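# Transfer deep-well block from nest N1 to nest N2

## Task

Carry the 96-well deep-well block out of plate nest N1 and into plate nest N2 so that it rests level within N2's locators with well A1 (the block's cut-off corner) at the nest corner labelled A1. Releasing it a few millimetres above N2 is acceptable, but a long drop there fails. It must stay in place without the robot holding it, and at the end the gripper must be open and the arm moved away.

## Robot and tools

Robot: two five-axis arms, left_arm and right_arm, each ending in a two-finger gripper. A hand can tilt toward or away from its own arm's base but cannot tip sideways, so its fingers always lie in the vertical plane through that arm's waist axis and the hand. Pads open to at most 84 mm (0.084 m). Grip a plate, block or reservoir across its width, on the body above the base flange. Never push a pad down over a flange, because it can jam there. The idle arm may be parked out of the way. Seen from the arms' side, N1 is the left nest. Well A1 sits at the block's cut-off corner.

Frame: one shared scene frame with its origin on the table top midway between the arms. +z is up, +x reaches out over the table, and left_arm is on the +y side. The arm names do not match image left and right. Reported hand positions are in metres and can be off, more so at long reach. The reported point lies between the closed pads, about 2 cm behind the fingertips. Fingers point along the gripper's +z and open along its y. Closing pushes the tips about 10 mm further along +z.

Row layout (used by execute_actions and move): a single flat list of 12 numbers covering both arms, each in [-1, 1]. First left_arm: wrist roll, elbow, waist, wrist pitch, shoulder, then its opening. Then right_arm in the same six-slot order. Use this order and no other. Joint entries are offsets, not poses; 1.0 equals 2.036 rad. Opening is absolute: +1 fully open, -1 closed. Stated joint ranges in rad: waist -6.283 to 6.283, shoulder -2.059 to 2.094, elbow -3.927 to 0.192, wrist pitch -1.693 to 3.142, wrist roll -6.283 to 6.283. Real ends may differ by up to 0.010 rad.

execute_actions(actions): a list of actions. Each action is a table of at most 15 rows, and each row runs for one 1/30 s control step. If a table has fewer than 15 rows, its last row is repeated for the remaining steps. Joint offsets in every row are measured from the angles at the start of that action, not from the row above. For the first action, they are measured from the last angles reported. If an action would send a joint more than 0.010 rad beyond a range end, that action is rejected for both arms. A malformed action, or a failing first action, rejects the whole call. A joint pushed past its real end stops there, and the result may say "joint sent to its limit". An empty list just returns state and images.

move(target, speed, blocking): target is one 12-number row as above. Its joint offsets are measured from the Joint positions in the latest result that printed them, not from where the arm is when the move begins. Finger values are applied at the start. All joints of both arms follow paths that finish together, so hands trace curves. Paths last between 0.5 and 10 s and are cut off at 10 s. They do not avoid obstacles or the other arm. speed is the top rate in rad/s of the joint with the farthest to go: 0.01 to 2, default 0.5. A faster move hits harder, and aiming beyond a contact presses harder. blocking=false returns after 0.5 s while motion continues; until an ending is reported, call wait or stop before sending more actions or moves. The extra line "move:" gives the outcome (done, off_target, moving, held, fault), limits=held or limits=none, and each arm's joint farthest from its target.

wait(seconds): 0 to 10. The arms keep their last command, and any running move carries on. It returns early if that move finishes. stop(): brakes a running move; braking needs room, and the fingers keep moving. zoom_image(camera, region): region is [x0, y0, x1, y1] in pixels of that camera's latest image, with (0,0) at top-left, spanning at most 504 by 504. Cameras: cam_head_left, cam_head_right, cam_high, cam_low, cam_left_wrist, cam_right_wrist, each 672x504. finished_scene(scene): ends the current scene, given its number, and cannot be undone. Its result says whether the goal was met.

Results: the state line gives each gripper's position, quaternion wxyz and velocities. Joint positions and Joint velocities list, per arm, the five joints in row order (rad, rad/s) followed by the pad gap in metres. Joint targets shows what the joints are being driven toward. grip_measured is the measured opening on the commanded scale. Step readings list joint angles at certain steps, and HELD marks steps where an arm's command was held back. "joint command not followed" means a clearance check altered that arm's joint targets.

Motion limits: joint targets move at most 3.14 rad/s and stay within 0.623 rad of the measured angle. They are scaled back if the hand would land over 70 mm from where it now is. Large changes therefore span several actions.

Holding: command an opening clearly below grip_measured. The lower the value, the tighter the squeeze, up to about 24 N per pad. Wide parts may slip, and a hard fast close can bounce the fingers open.

Avoid: dropping or knocking anything off the table, slamming, hard pushes, and arms striking each other. Watch load limits in N m: waist 44, shoulder 44, elbow 26.4, wrist pitch 17.6, wrist roll 17.6. Reaching one causes a fault: that joint backs off, holds for 10 s, and the rest of the call is skipped. Holding a load heats the motors. MOTOR HOT appears at 65 °C, and at 80 °C an OVER-TEMPERATURE FAULT brakes the arm. Loose objects may occasionally be nudged by outside pushes.

Each tool is called as name(argument=value, ...) on one line, values as JSON.

## Session

execute_actions(actions=[])

Scene clock: 0.00 s.
left_arm: end_effector_position=(+0.5733, +0.2705, +0.2289) grip_measured=+1.00 end_effector_quat_wxyz=(-0.300, +0.627, -0.318, +0.645) end_effector_velocity=(+0.000, -0.000, -0.001) end_effector_angular_velocity=(+0.000, +0.001, -0.000) | right_arm: end_effector_position=(+0.2113, -0.1024, +0.2151) grip_measured=+1.00 end_effector_quat_wxyz=(-0.343, +0.076, +0.788, -0.505) end_effector_velocity=(-0.000, +0.000, -0.000) end_effector_angular_velocity=(-0.000, -0.000, +0.000)
Joint names: [wrist roll, elbow, waist, wrist pitch, shoulder]
Joint positions: left_arm=[ 0.904 -0.818  0.067 -1.375  0.611  0.084] | right_arm=[-2.071 -1.416  0.71   2.247  0.482  0.084]
Joint velocities: left_arm=[ 0.    -0.    -0.     0.     0.001 -0.   ] | right_arm=[ 0.  0.  0. -0.  0.  0.]
Joint targets: left_arm=[0.904 -0.818 0.067 -1.375 0.611] | right_arm=[-2.071 -1.416 0.710 2.247 0.482]

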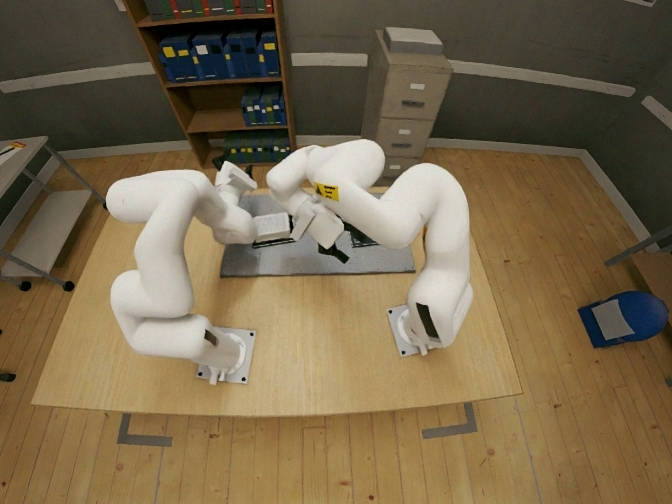

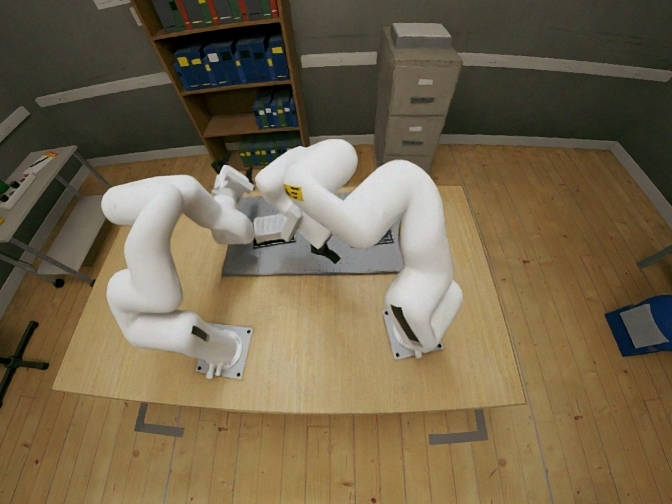

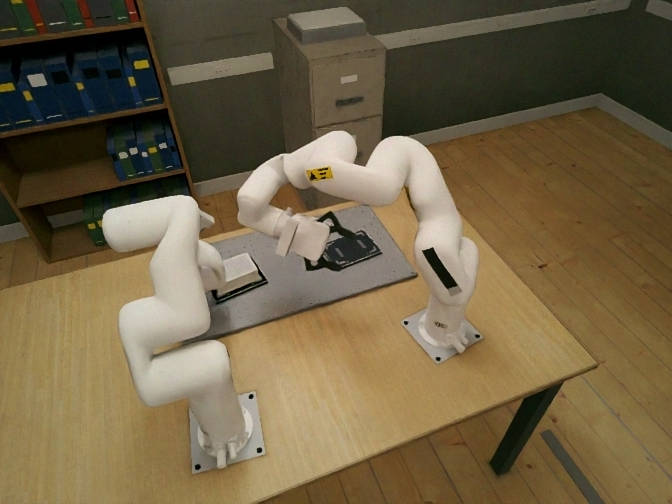

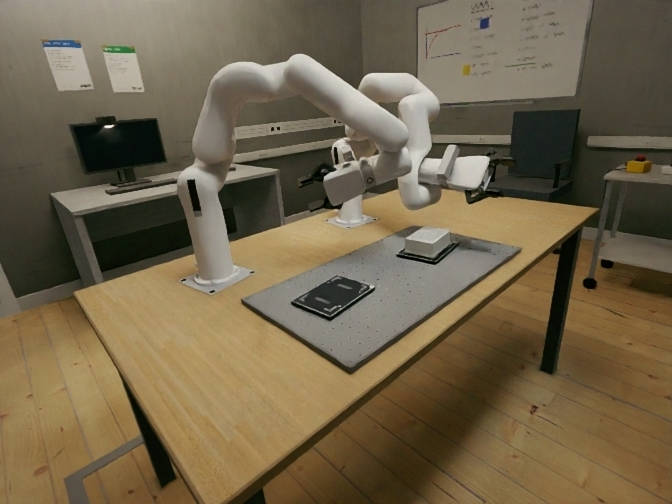

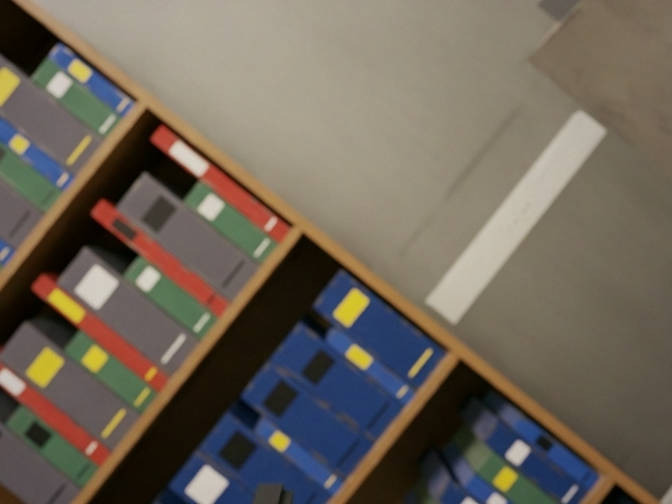

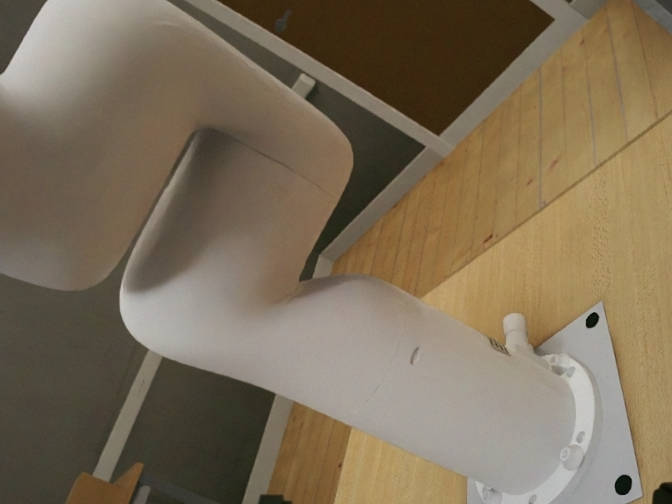

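zoom_image(camera="cam_low", region=[230, 200, 530, 380])

zoom_image(camera="cam_high", region=[190, 190, 430, 340])

Region (230, 200, 530, 380) of cam_low's 672x504 image, scaled by 1.680, with more detail than that image has; it fills the top 302 rows of this view, and the rest is white.

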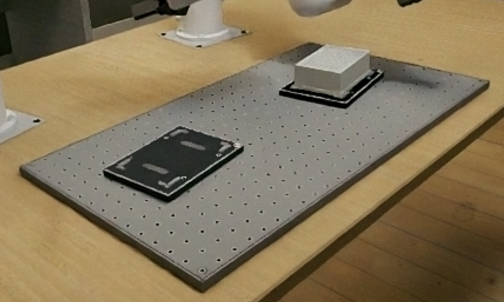

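Region (190, 190, 430, 340) of cam_high's 672x504 image, scaled by 2.100, with more detail than that image has; it fills the top 315 rows of this view, and the rest is white.

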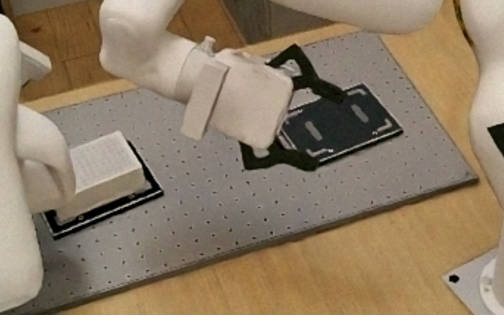

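zoom_image(camera="cam_low", region=[285, 265, 385, 325])

zoom_image(camera="cam_low", region=[385, 215, 475, 275])

Region (285, 265, 385, 325) of cam_low's 672x504 image, scaled by 5.040, with more detail than that image has; it fills the top 302 rows of this view, and the rest is white.

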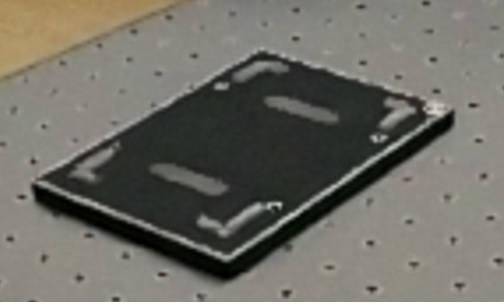

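Region (385, 215, 475, 275) of cam_low's 672x504 image, scaled by 5.600, with more detail than that image has.

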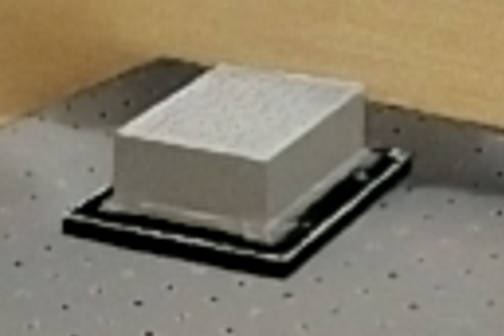

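move(target=[0, 0.254, 0.393, 0, -0.30, 1, 0.3261, 0.3041, -0.3507, -0.6194, -0.3297, 1], speed=0.9)

Scene clock: 57.73 s.
left_arm: end_effector_position=(+0.3093, +0.6174, +0.3491) grip_measured=+1.00 end_effector_quat_wxyz=(-0.551, +0.667, -0.046, +0.499) end_effector_velocity=(-0.001, +0.001, +0.000) end_effector_angular_velocity=(+0.000, -0.002, +0.003) | right_arm: end_effector_position=(+0.4325, -0.2491, +0.1802) grip_measured=+1.00 end_effector_quat_wxyz=(-0.000, +0.706, +0.708, -0.000) end_effector_velocity=(+0.000, -0.001, +0.001) end_effector_angular_velocity=(+0.001, -0.003, -0.005)
Joint names: [wrist roll, elbow, waist, wrist pitch, shoulder]
Joint positions: left_arm=[ 0.904 -0.301  0.866 -1.375  0.001  0.084] | right_arm=[-1.407 -0.797 -0.004  0.986 -0.188  0.084]
Joint velocities: left_arm=[-0.001  0.001  0.003 -0.001 -0.002  0.   ] | right_arm=[ 0.001  0.002 -0.004 -0.003 -0.003 -0.   ]
Joint targets: left_arm=[0.904 -0.301 0.867 -1.375 0.000] | right_arm=[-1.407 -0.797 -0.004 0.986 -0.189]
move: done; limits=none; left_arm: farthest joint: the waist, 0.001 radians from its target (0.800 radians at the start); right_arm: farthest joint: the shoulder, 0.001 radians from its target (0.672 radians at the start)
camera_calibration (this result's frames):
cam_left_wrist: T_world_to_cam=[[0.491717, -0.375575, -0.785594, 0.386126], [-0.520887, 0.596102, -0.611015, 0.0684612], [0.697776, 0.709652, 0.0974815, -0.554181], [0, 0, 0, 1]] pos_world=[0.232489, 0.497485, 0.399192]
cam_right_wrist: T_world_to_cam=[[0.99997, 0.00254067, 0.00729551, -0.403868], [0.00256304, -0.999992, -0.00305873, -0.178098], [0.00728768, 0.00307734, -0.999969, 0.304483], [0, 0, 0, 1]] pos_world=[0.402093, -0.178008, 0.306875]

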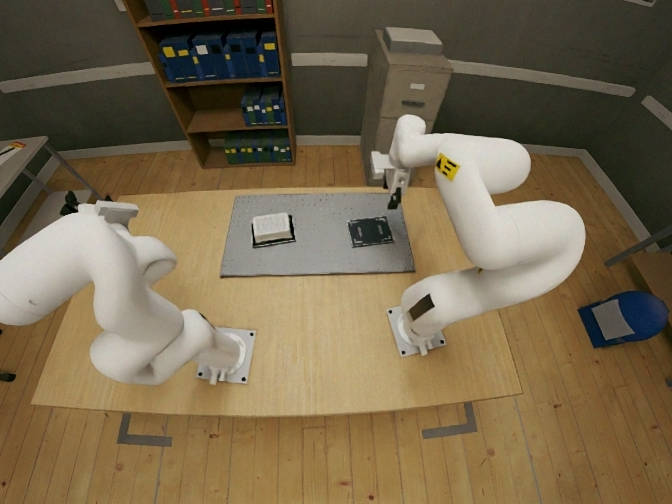

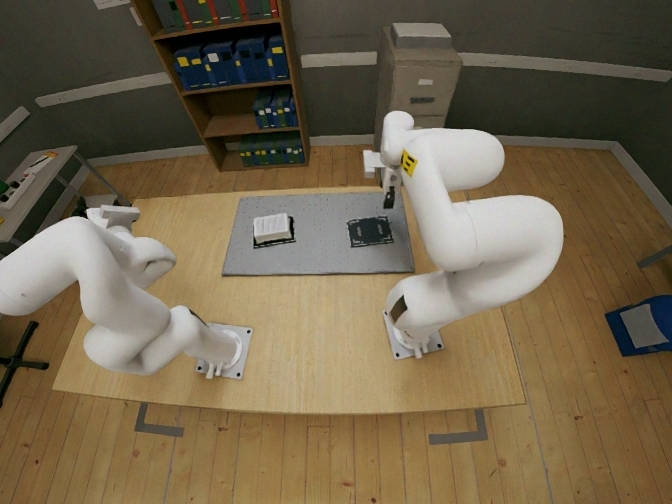

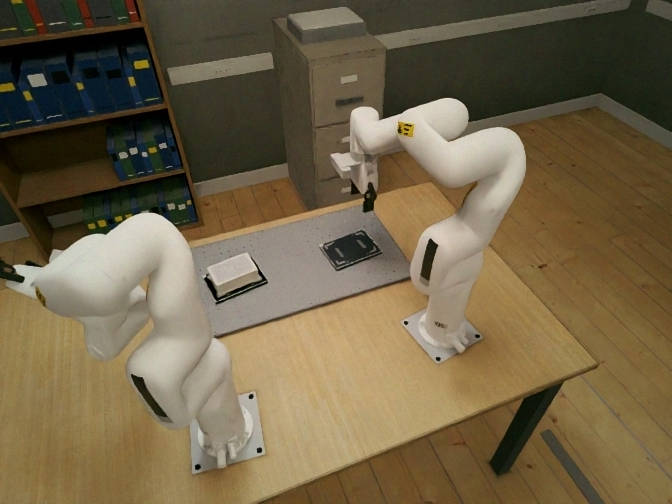

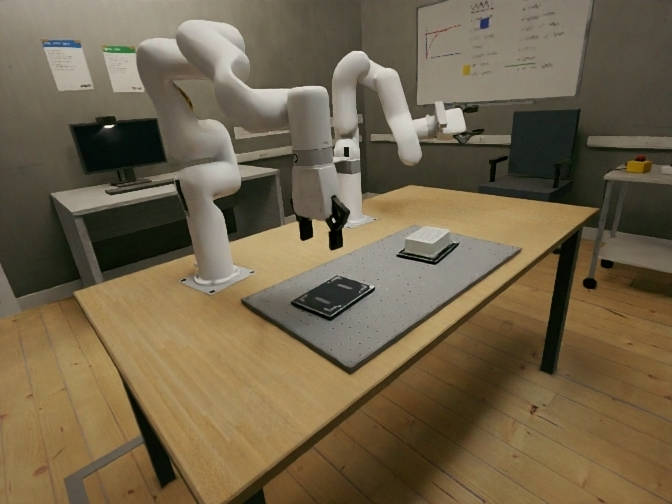

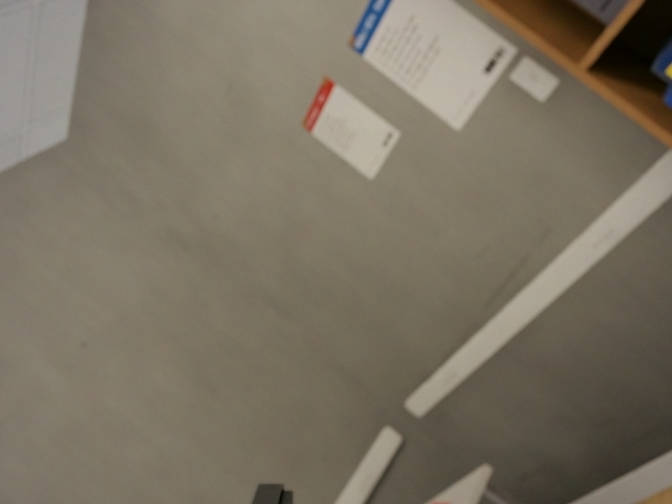

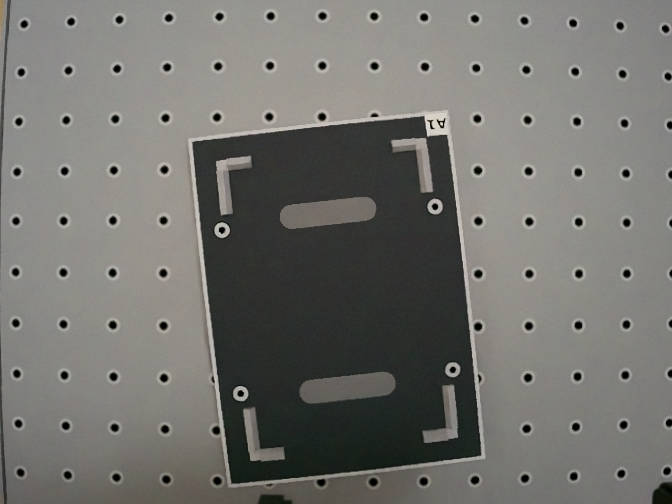

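zoom_image(camera="cam_right_wrist", region=[170, 90, 500, 300])

zoom_image(camera="cam_right_wrist", region=[190, 294, 520, 504])

zoom_image(camera="cam_high", region=[190, 240, 280, 310])

Region (170, 90, 500, 300) of cam_right_wrist's 672x504 image, scaled by 1.527, with more detail than that image has; it fills the top 321 rows of this view, and the rest is white.

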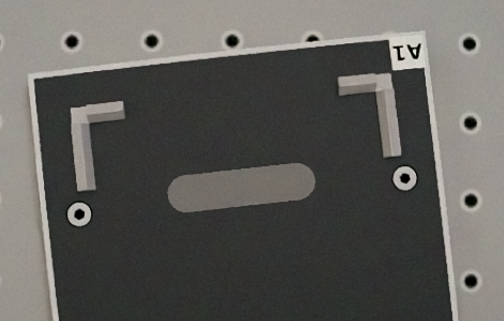

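Region (190, 294, 520, 504) of cam_right_wrist's 672x504 image, scaled by 1.527, with more detail than that image has; it fills the top 321 rows of this view, and the rest is white.

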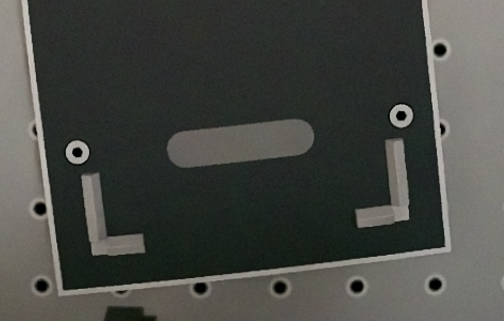

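Region (190, 240, 280, 310) of cam_high's 672x504 image, scaled by 5.600, with more detail than that image has.

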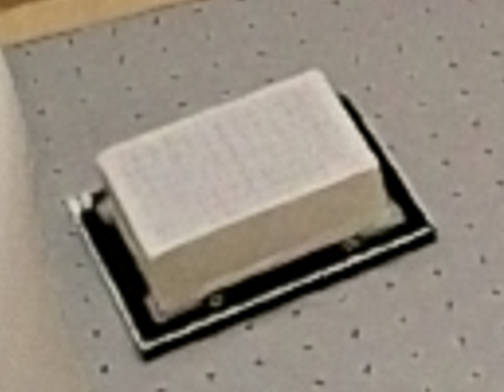

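move(target=[0, 0, 0, 0, 0, 1, 0.2579, -0.3824, 0.3167, 0.0778, 0.3041, 1], speed=0.7)

Scene clock: 73.30 s.
left_arm: end_effector_position=(+0.3093, +0.6174, +0.3491) grip_measured=+1.00 end_effector_quat_wxyz=(-0.551, +0.667, -0.046, +0.499) end_effector_velocity=(-0.000, -0.000, +0.000) end_effector_angular_velocity=(+0.001, -0.001, +0.000) | right_arm: end_effector_position=(+0.4396, +0.1096, +0.1807) grip_measured=+1.00 end_effector_quat_wxyz=(+0.000, +0.663, +0.749, -0.000) end_effector_velocity=(-0.002, +0.003, -0.000) end_effector_angular_velocity=(-0.000, +0.000, +0.004)
Joint names: [wrist roll, elbow, waist, wrist pitch, shoulder]
Joint positions: left_arm=[ 0.904 -0.301  0.866 -1.375  0.001  0.084] | right_arm=[-0.882 -1.575  0.64   1.145  0.43   0.084]
Joint velocities: left_arm=[ 0.    -0.     0.    -0.001 -0.    -0.   ] | right_arm=[ 0.001 -0.003  0.005  0.     0.003  0.   ]
Joint targets: left_arm=[0.904 -0.301 0.866 -1.375 0.001] | right_arm=[-0.882 -1.575 0.641 1.145 0.431]
move: done; limits=none; left_arm: farthest joint: the waist, 0.000 radians from its target (0.001 radians at the start); right_arm: farthest joint: the waist, 0.001 radians from its target (0.645 radians at the start)
camera_calibration (this result's frames):
cam_left_wrist: T_world_to_cam=[[0.491718, -0.375575, -0.785594, 0.386126], [-0.520887, 0.596101, -0.611016, 0.0684613], [0.697775, 0.709653, 0.0974815, -0.554181], [0, 0, 0, 1]] pos_world=[0.232489, 0.497485, 0.399192]
cam_right_wrist: T_world_to_cam=[[0.992561, 0.121461, 0.008415, -0.421877], [0.121492, -0.992587, -0.00323428, 0.127506], [0.00795978, 0.00423258, -0.999959, 0.303478], [0, 0, 0, 1]] pos_world=[0.400832, 0.176519, 0.307429]

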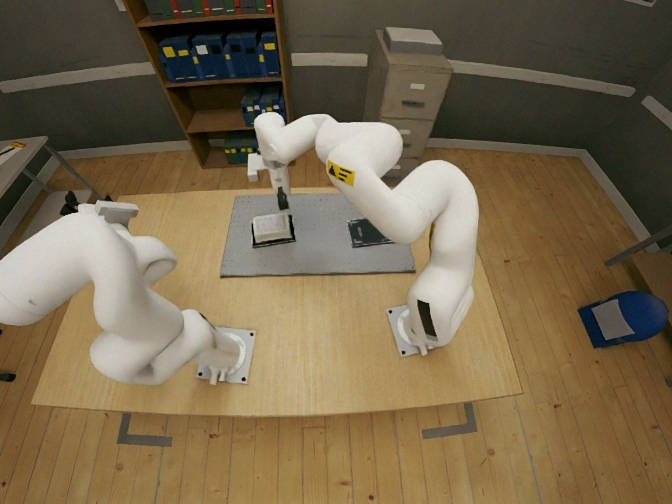

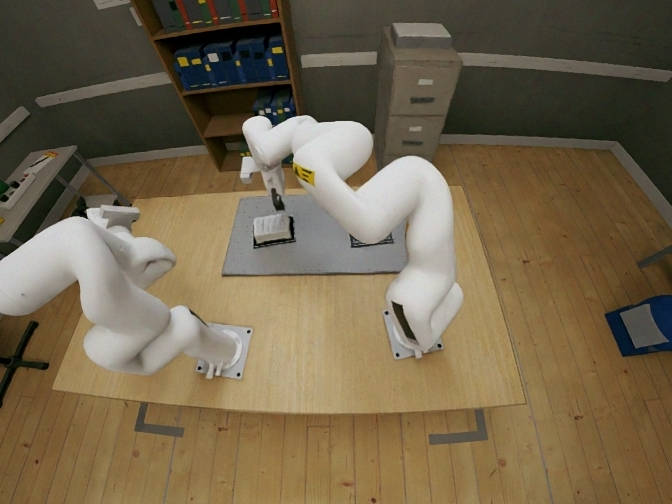

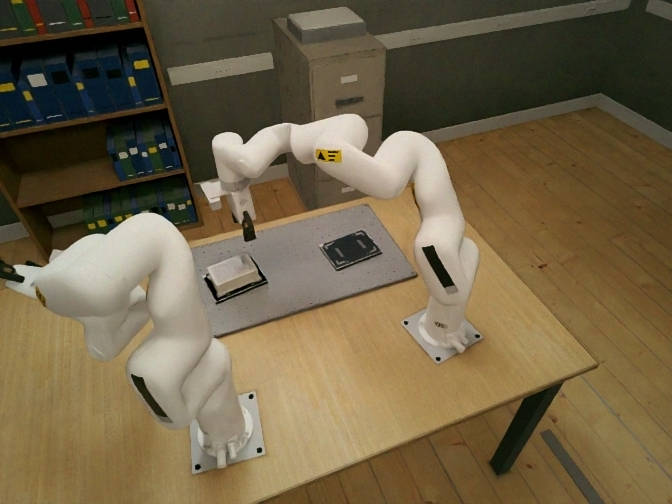

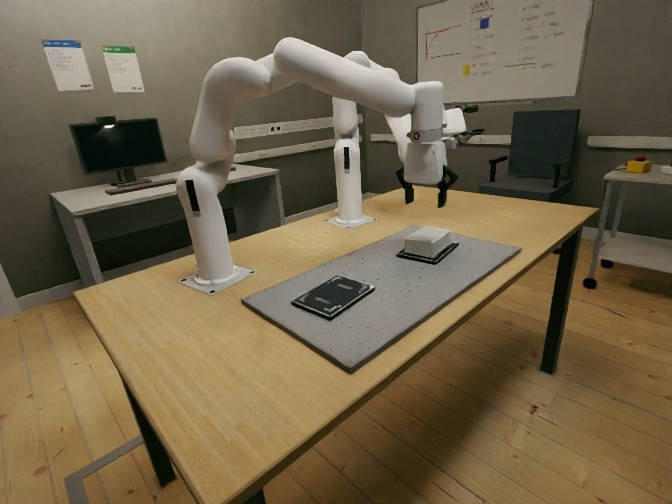

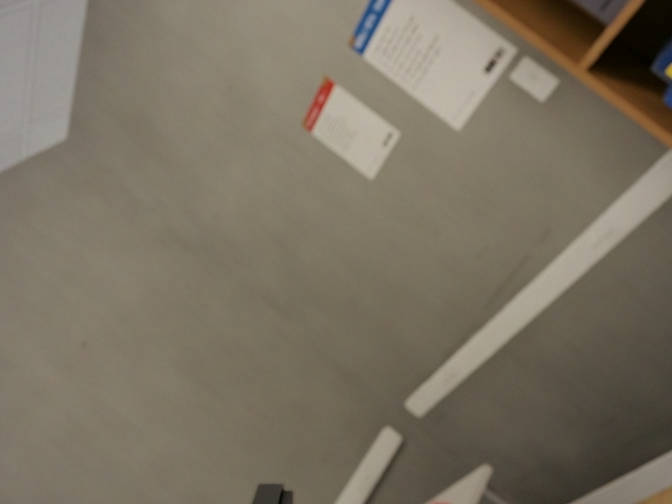

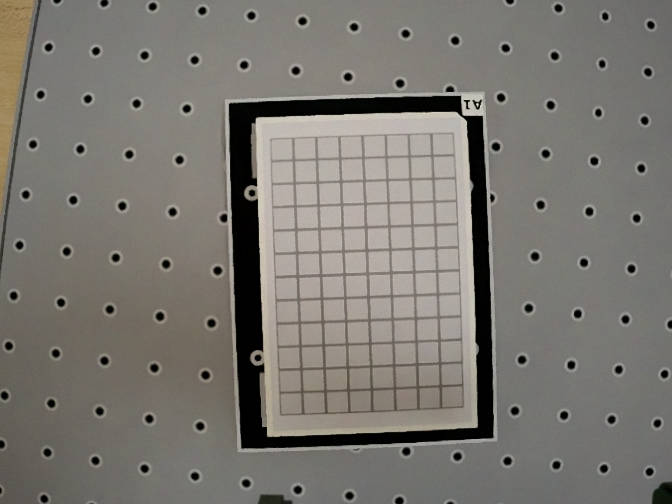

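zoom_image(camera="cam_right_wrist", region=[215, 80, 505, 280])

zoom_image(camera="cam_right_wrist", region=[220, 304, 510, 504])

Region (215, 80, 505, 280) of cam_right_wrist's 672x504 image, scaled by 1.738, with more detail than that image has; it fills the top 348 rows of this view, and the rest is white.

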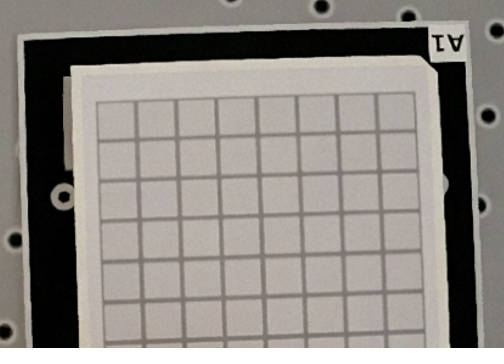

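Region (220, 304, 510, 504) of cam_right_wrist's 672x504 image, scaled by 1.738, with more detail than that image has; it fills the top 348 rows of this view, and the rest is white.

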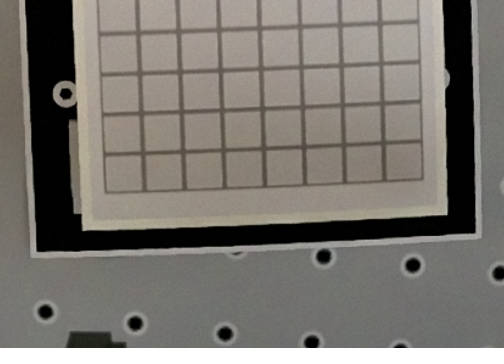

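move(target=[0, 0, 0, 0, 0, 1, 0.0297, -0.0253, 0.0475, -0.0800, 0.1053, 1], speed=0.3)

Scene clock: 93.30 s.
left_arm: end_effector_position=(+0.3093, +0.6174, +0.3491) grip_measured=+1.00 end_effector_quat_wxyz=(-0.551, +0.667, -0.046, +0.499) end_effector_velocity=(+0.000, -0.000, -0.000) end_effector_angular_velocity=(-0.000, +0.001, -0.000) | right_arm: end_effector_position=(+0.4156, +0.1706, +0.0855) grip_measured=+1.00 end_effector_quat_wxyz=(-0.000, +0.649, +0.761, +0.000) end_effector_velocity=(-0.002, -0.000, -0.005) end_effector_angular_velocity=(-0.006, +0.005, +0.001)
Joint names: [wrist roll, elbow, waist, wrist pitch, shoulder]
Joint positions: left_arm=[ 0.904 -0.301  0.866 -1.375  0.001  0.084] | right_arm=[-0.822 -1.626  0.736  0.982  0.644  0.084]
Joint velocities: left_arm=[ 0.     0.    -0.    -0.     0.001  0.   ] | right_arm=[ 0.001  0.002  0.003 -0.002  0.007  0.   ]
Joint targets: left_arm=[0.904 -0.301 0.866 -1.375 0.001] | right_arm=[-0.822 -1.626 0.737 0.982 0.645]
move: done; limits=none; left_arm: farthest joint: the waist, 0.000 radians from its target (0.000 radians at the start); right_arm: farthest joint: the shoulder, 0.001 radians from its target (0.214 radians at the start)
camera_calibration (this result's frames):
cam_left_wrist: T_world_to_cam=[[0.491718, -0.375575, -0.785594, 0.386126], [-0.520887, 0.596101, -0.611015, 0.0684612], [0.697775, 0.709653, 0.0974816, -0.554181], [0, 0, 0, 1]] pos_world=[0.232489, 0.497485, 0.399192]
cam_right_wrist: T_world_to_cam=[[0.987546, 0.157075, 0.00895617, -0.40872], [0.157114, -0.987573, -0.0037355, 0.175031], [0.00825812, 0.00509611, -0.999953, 0.207867], [0, 0, 0, 1]] pos_world=[0.374413, 0.235997, 0.212172]

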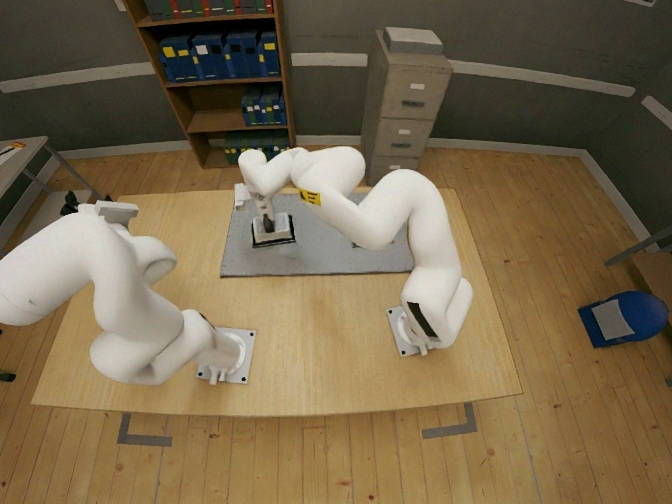

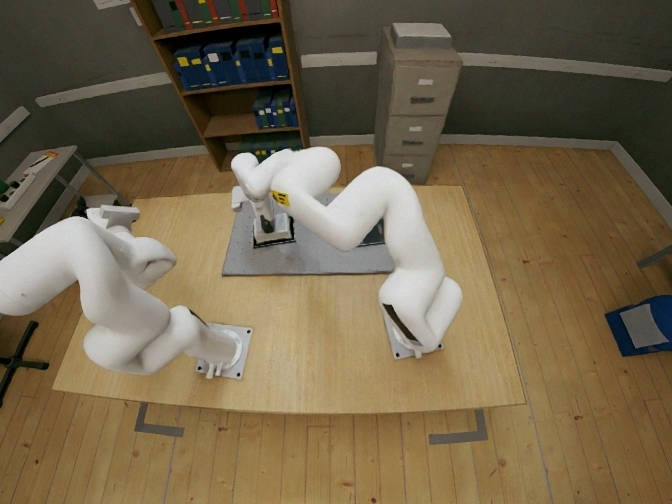

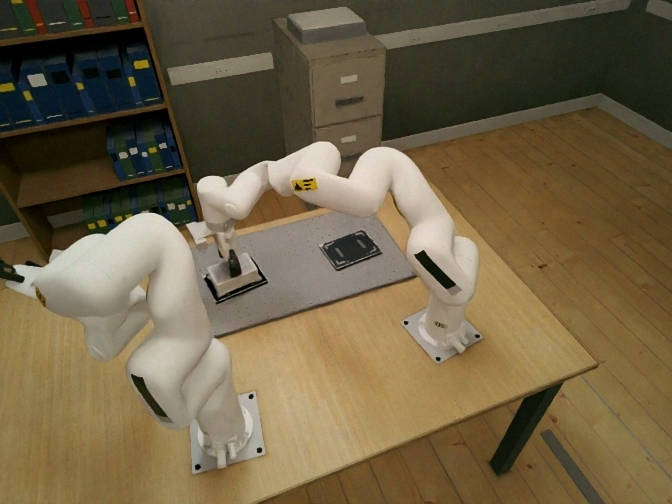

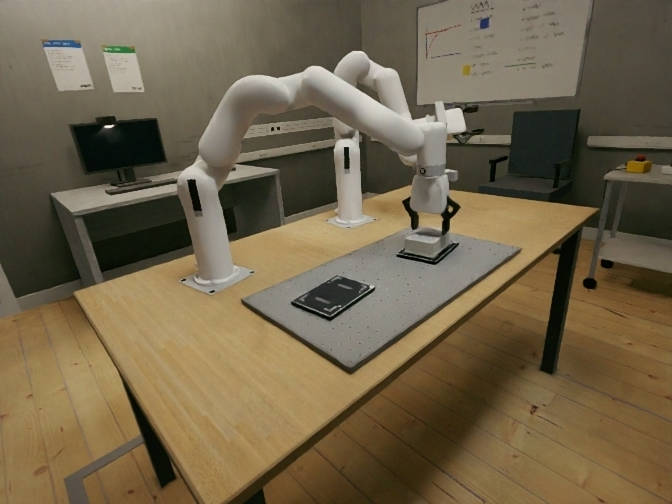

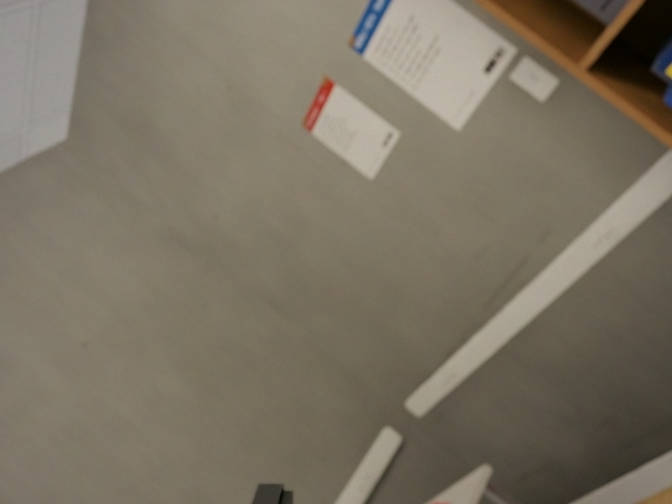

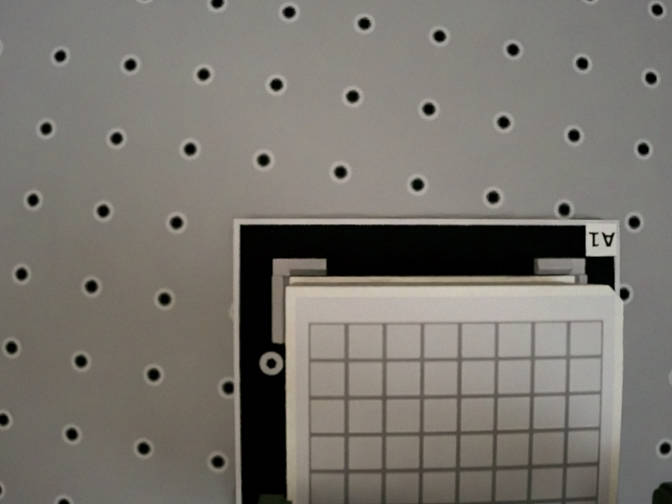

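zoom_image(camera="cam_right_wrist", region=[230, 444, 340, 504])

zoom_image(camera="cam_right_wrist", region=[562, 444, 672, 504])

zoom_image(camera="cam_low", region=[385, 185, 475, 270])

Region (230, 444, 340, 504) of cam_right_wrist's 672x504 image, scaled by 4.582, with more detail than that image has; it fills the top 275 rows of this view, and the rest is white.

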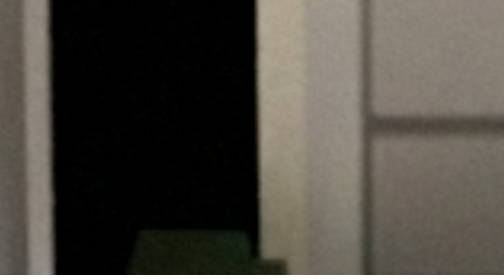

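Region (562, 444, 672, 504) of cam_right_wrist's 672x504 image, scaled by 4.582, with more detail than that image has; it fills the top 275 rows of this view, and the rest is white.

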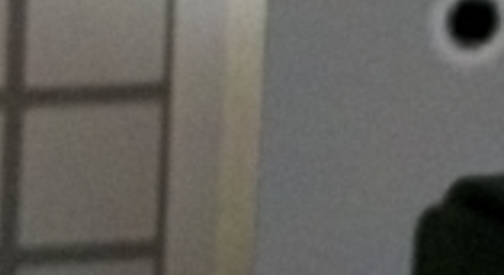

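Region (385, 185, 475, 270) of cam_low's 672x504 image, scaled by 5.600, with more detail than that image has.

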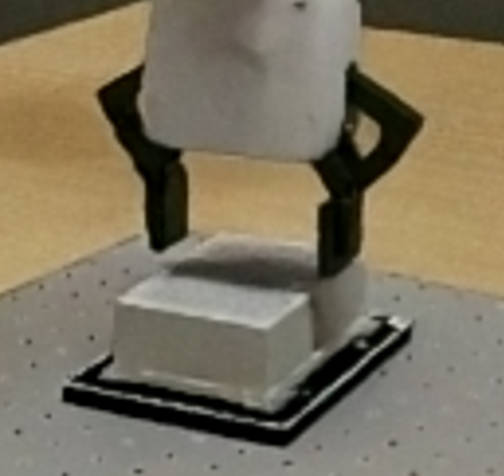

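move(target=[0, 0, 0, 0, 0, 1, 0.0016, 0.0086, 0.0017, -0.0093, 0.0007, 1], speed=0.1)

zoom_image(camera="cam_right_wrist", region=[230, 444, 340, 504])

zoom_image(camera="cam_right_wrist", region=[562, 444, 672, 504])

Scene clock: 114.67 s.
left_arm: end_effector_position=(+0.3093, +0.6174, +0.3491) grip_measured=+1.00 end_effector_quat_wxyz=(-0.551, +0.667, -0.046, +0.499) end_effector_velocity=(-0.000, +0.000, -0.000) end_effector_angular_velocity=(-0.000, -0.000, +0.000) | right_arm: end_effector_position=(+0.4127, +0.1703, +0.0791) grip_measured=+1.00 end_effector_quat_wxyz=(-0.000, +0.649, +0.761, +0.000) end_effector_velocity=(-0.000, -0.000, -0.001) end_effector_angular_velocity=(+0.000, -0.000, +0.001)
Joint names: [wrist roll, elbow, waist, wrist pitch, shoulder]
Joint positions: left_arm=[ 0.904 -0.301  0.866 -1.375  0.001  0.084] | right_arm=[-0.819 -1.609  0.74   0.963  0.645  0.084]
Joint velocities: left_arm=[-0.  0.  0. -0. -0. -0.] | right_arm=[-0.001  0.001  0.    -0.002  0.     0.   ]
Joint targets: left_arm=[0.904 -0.301 0.866 -1.375 0.001] | right_arm=[-0.819 -1.609 0.740 0.963 0.645]
move: done; limits=none; left_arm: farthest joint: the waist, 0.000 radians from its target (0.000 radians at the start); right_arm: farthest joint: the elbow, 0.001 radians from its target (0.018 radians at the start)
camera_calibration (this result's frames):
cam_left_wrist: T_world_to_cam=[[0.491718, -0.375575, -0.785594, 0.386126], [-0.520887, 0.596101, -0.611015, 0.0684612], [0.697775, 0.709653, 0.0974815, -0.554181], [0, 0, 0, 1]] pos_world=[0.232489, 0.497485, 0.399192]
cam_right_wrist: T_world_to_cam=[[0.987515, 0.157264, 0.0090529, -0.405719], [0.157303, -0.987543, -0.00382914, 0.175044], [0.00833794, 0.00520538, -0.999952, 0.201469], [0, 0, 0, 1]] pos_world=[0.371439, 0.23562, 0.205803]

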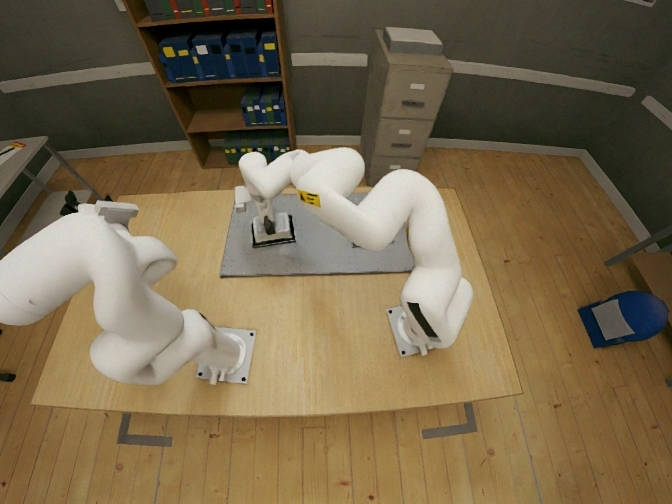

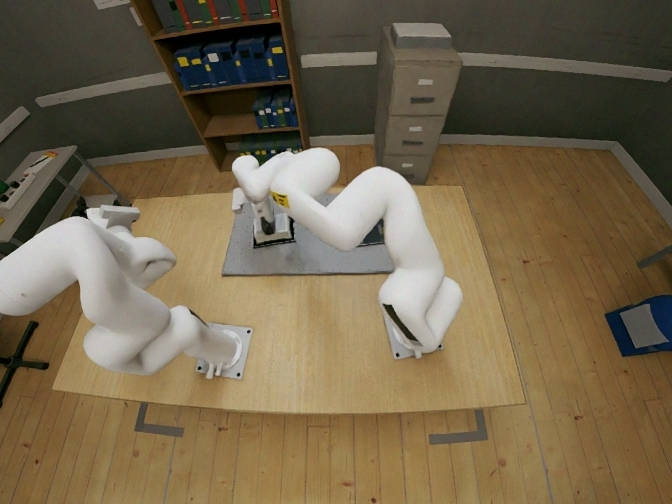

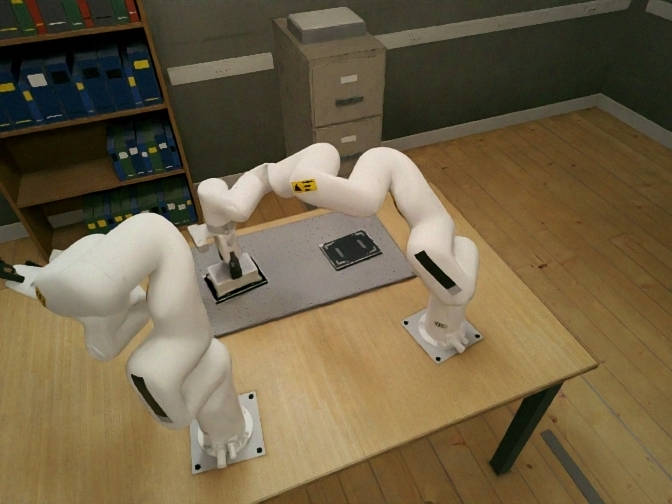

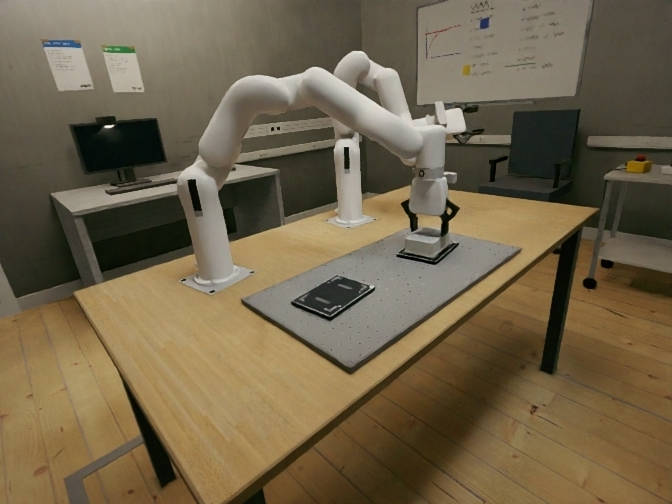

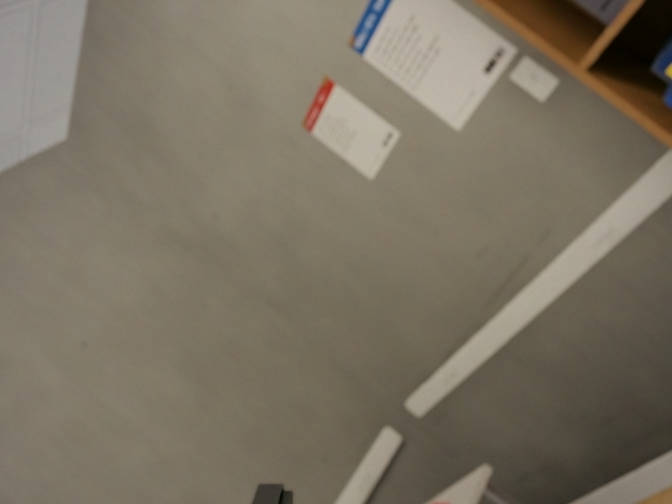

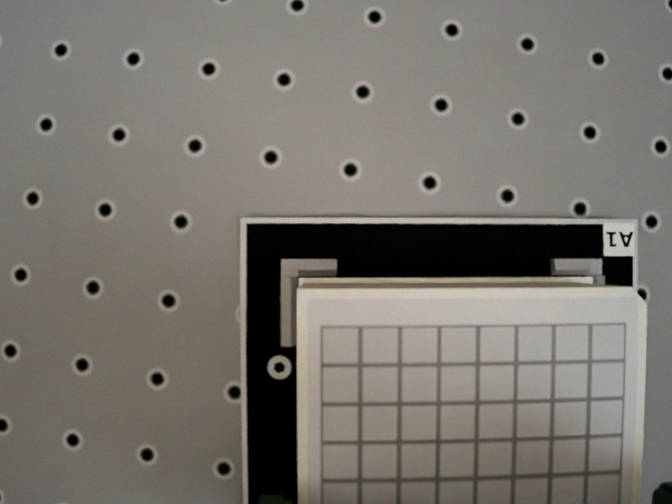

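Region (230, 444, 340, 504) of cam_right_wrist's 672x504 image, scaled by 4.582, with more detail than that image has; it fills the top 275 rows of this view, and the rest is white.

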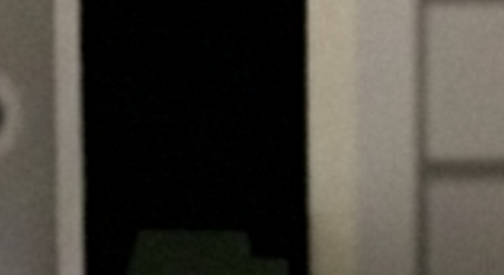

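Region (562, 444, 672, 504) of cam_right_wrist's 672x504 image, scaled by 4.582, with more detail than that image has; it fills the top 275 rows of this view, and the rest is white.

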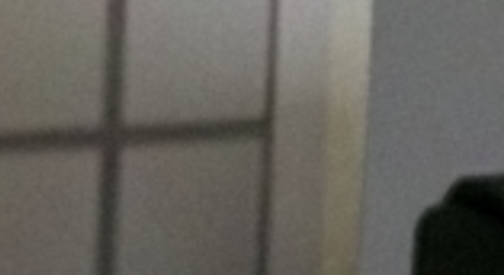

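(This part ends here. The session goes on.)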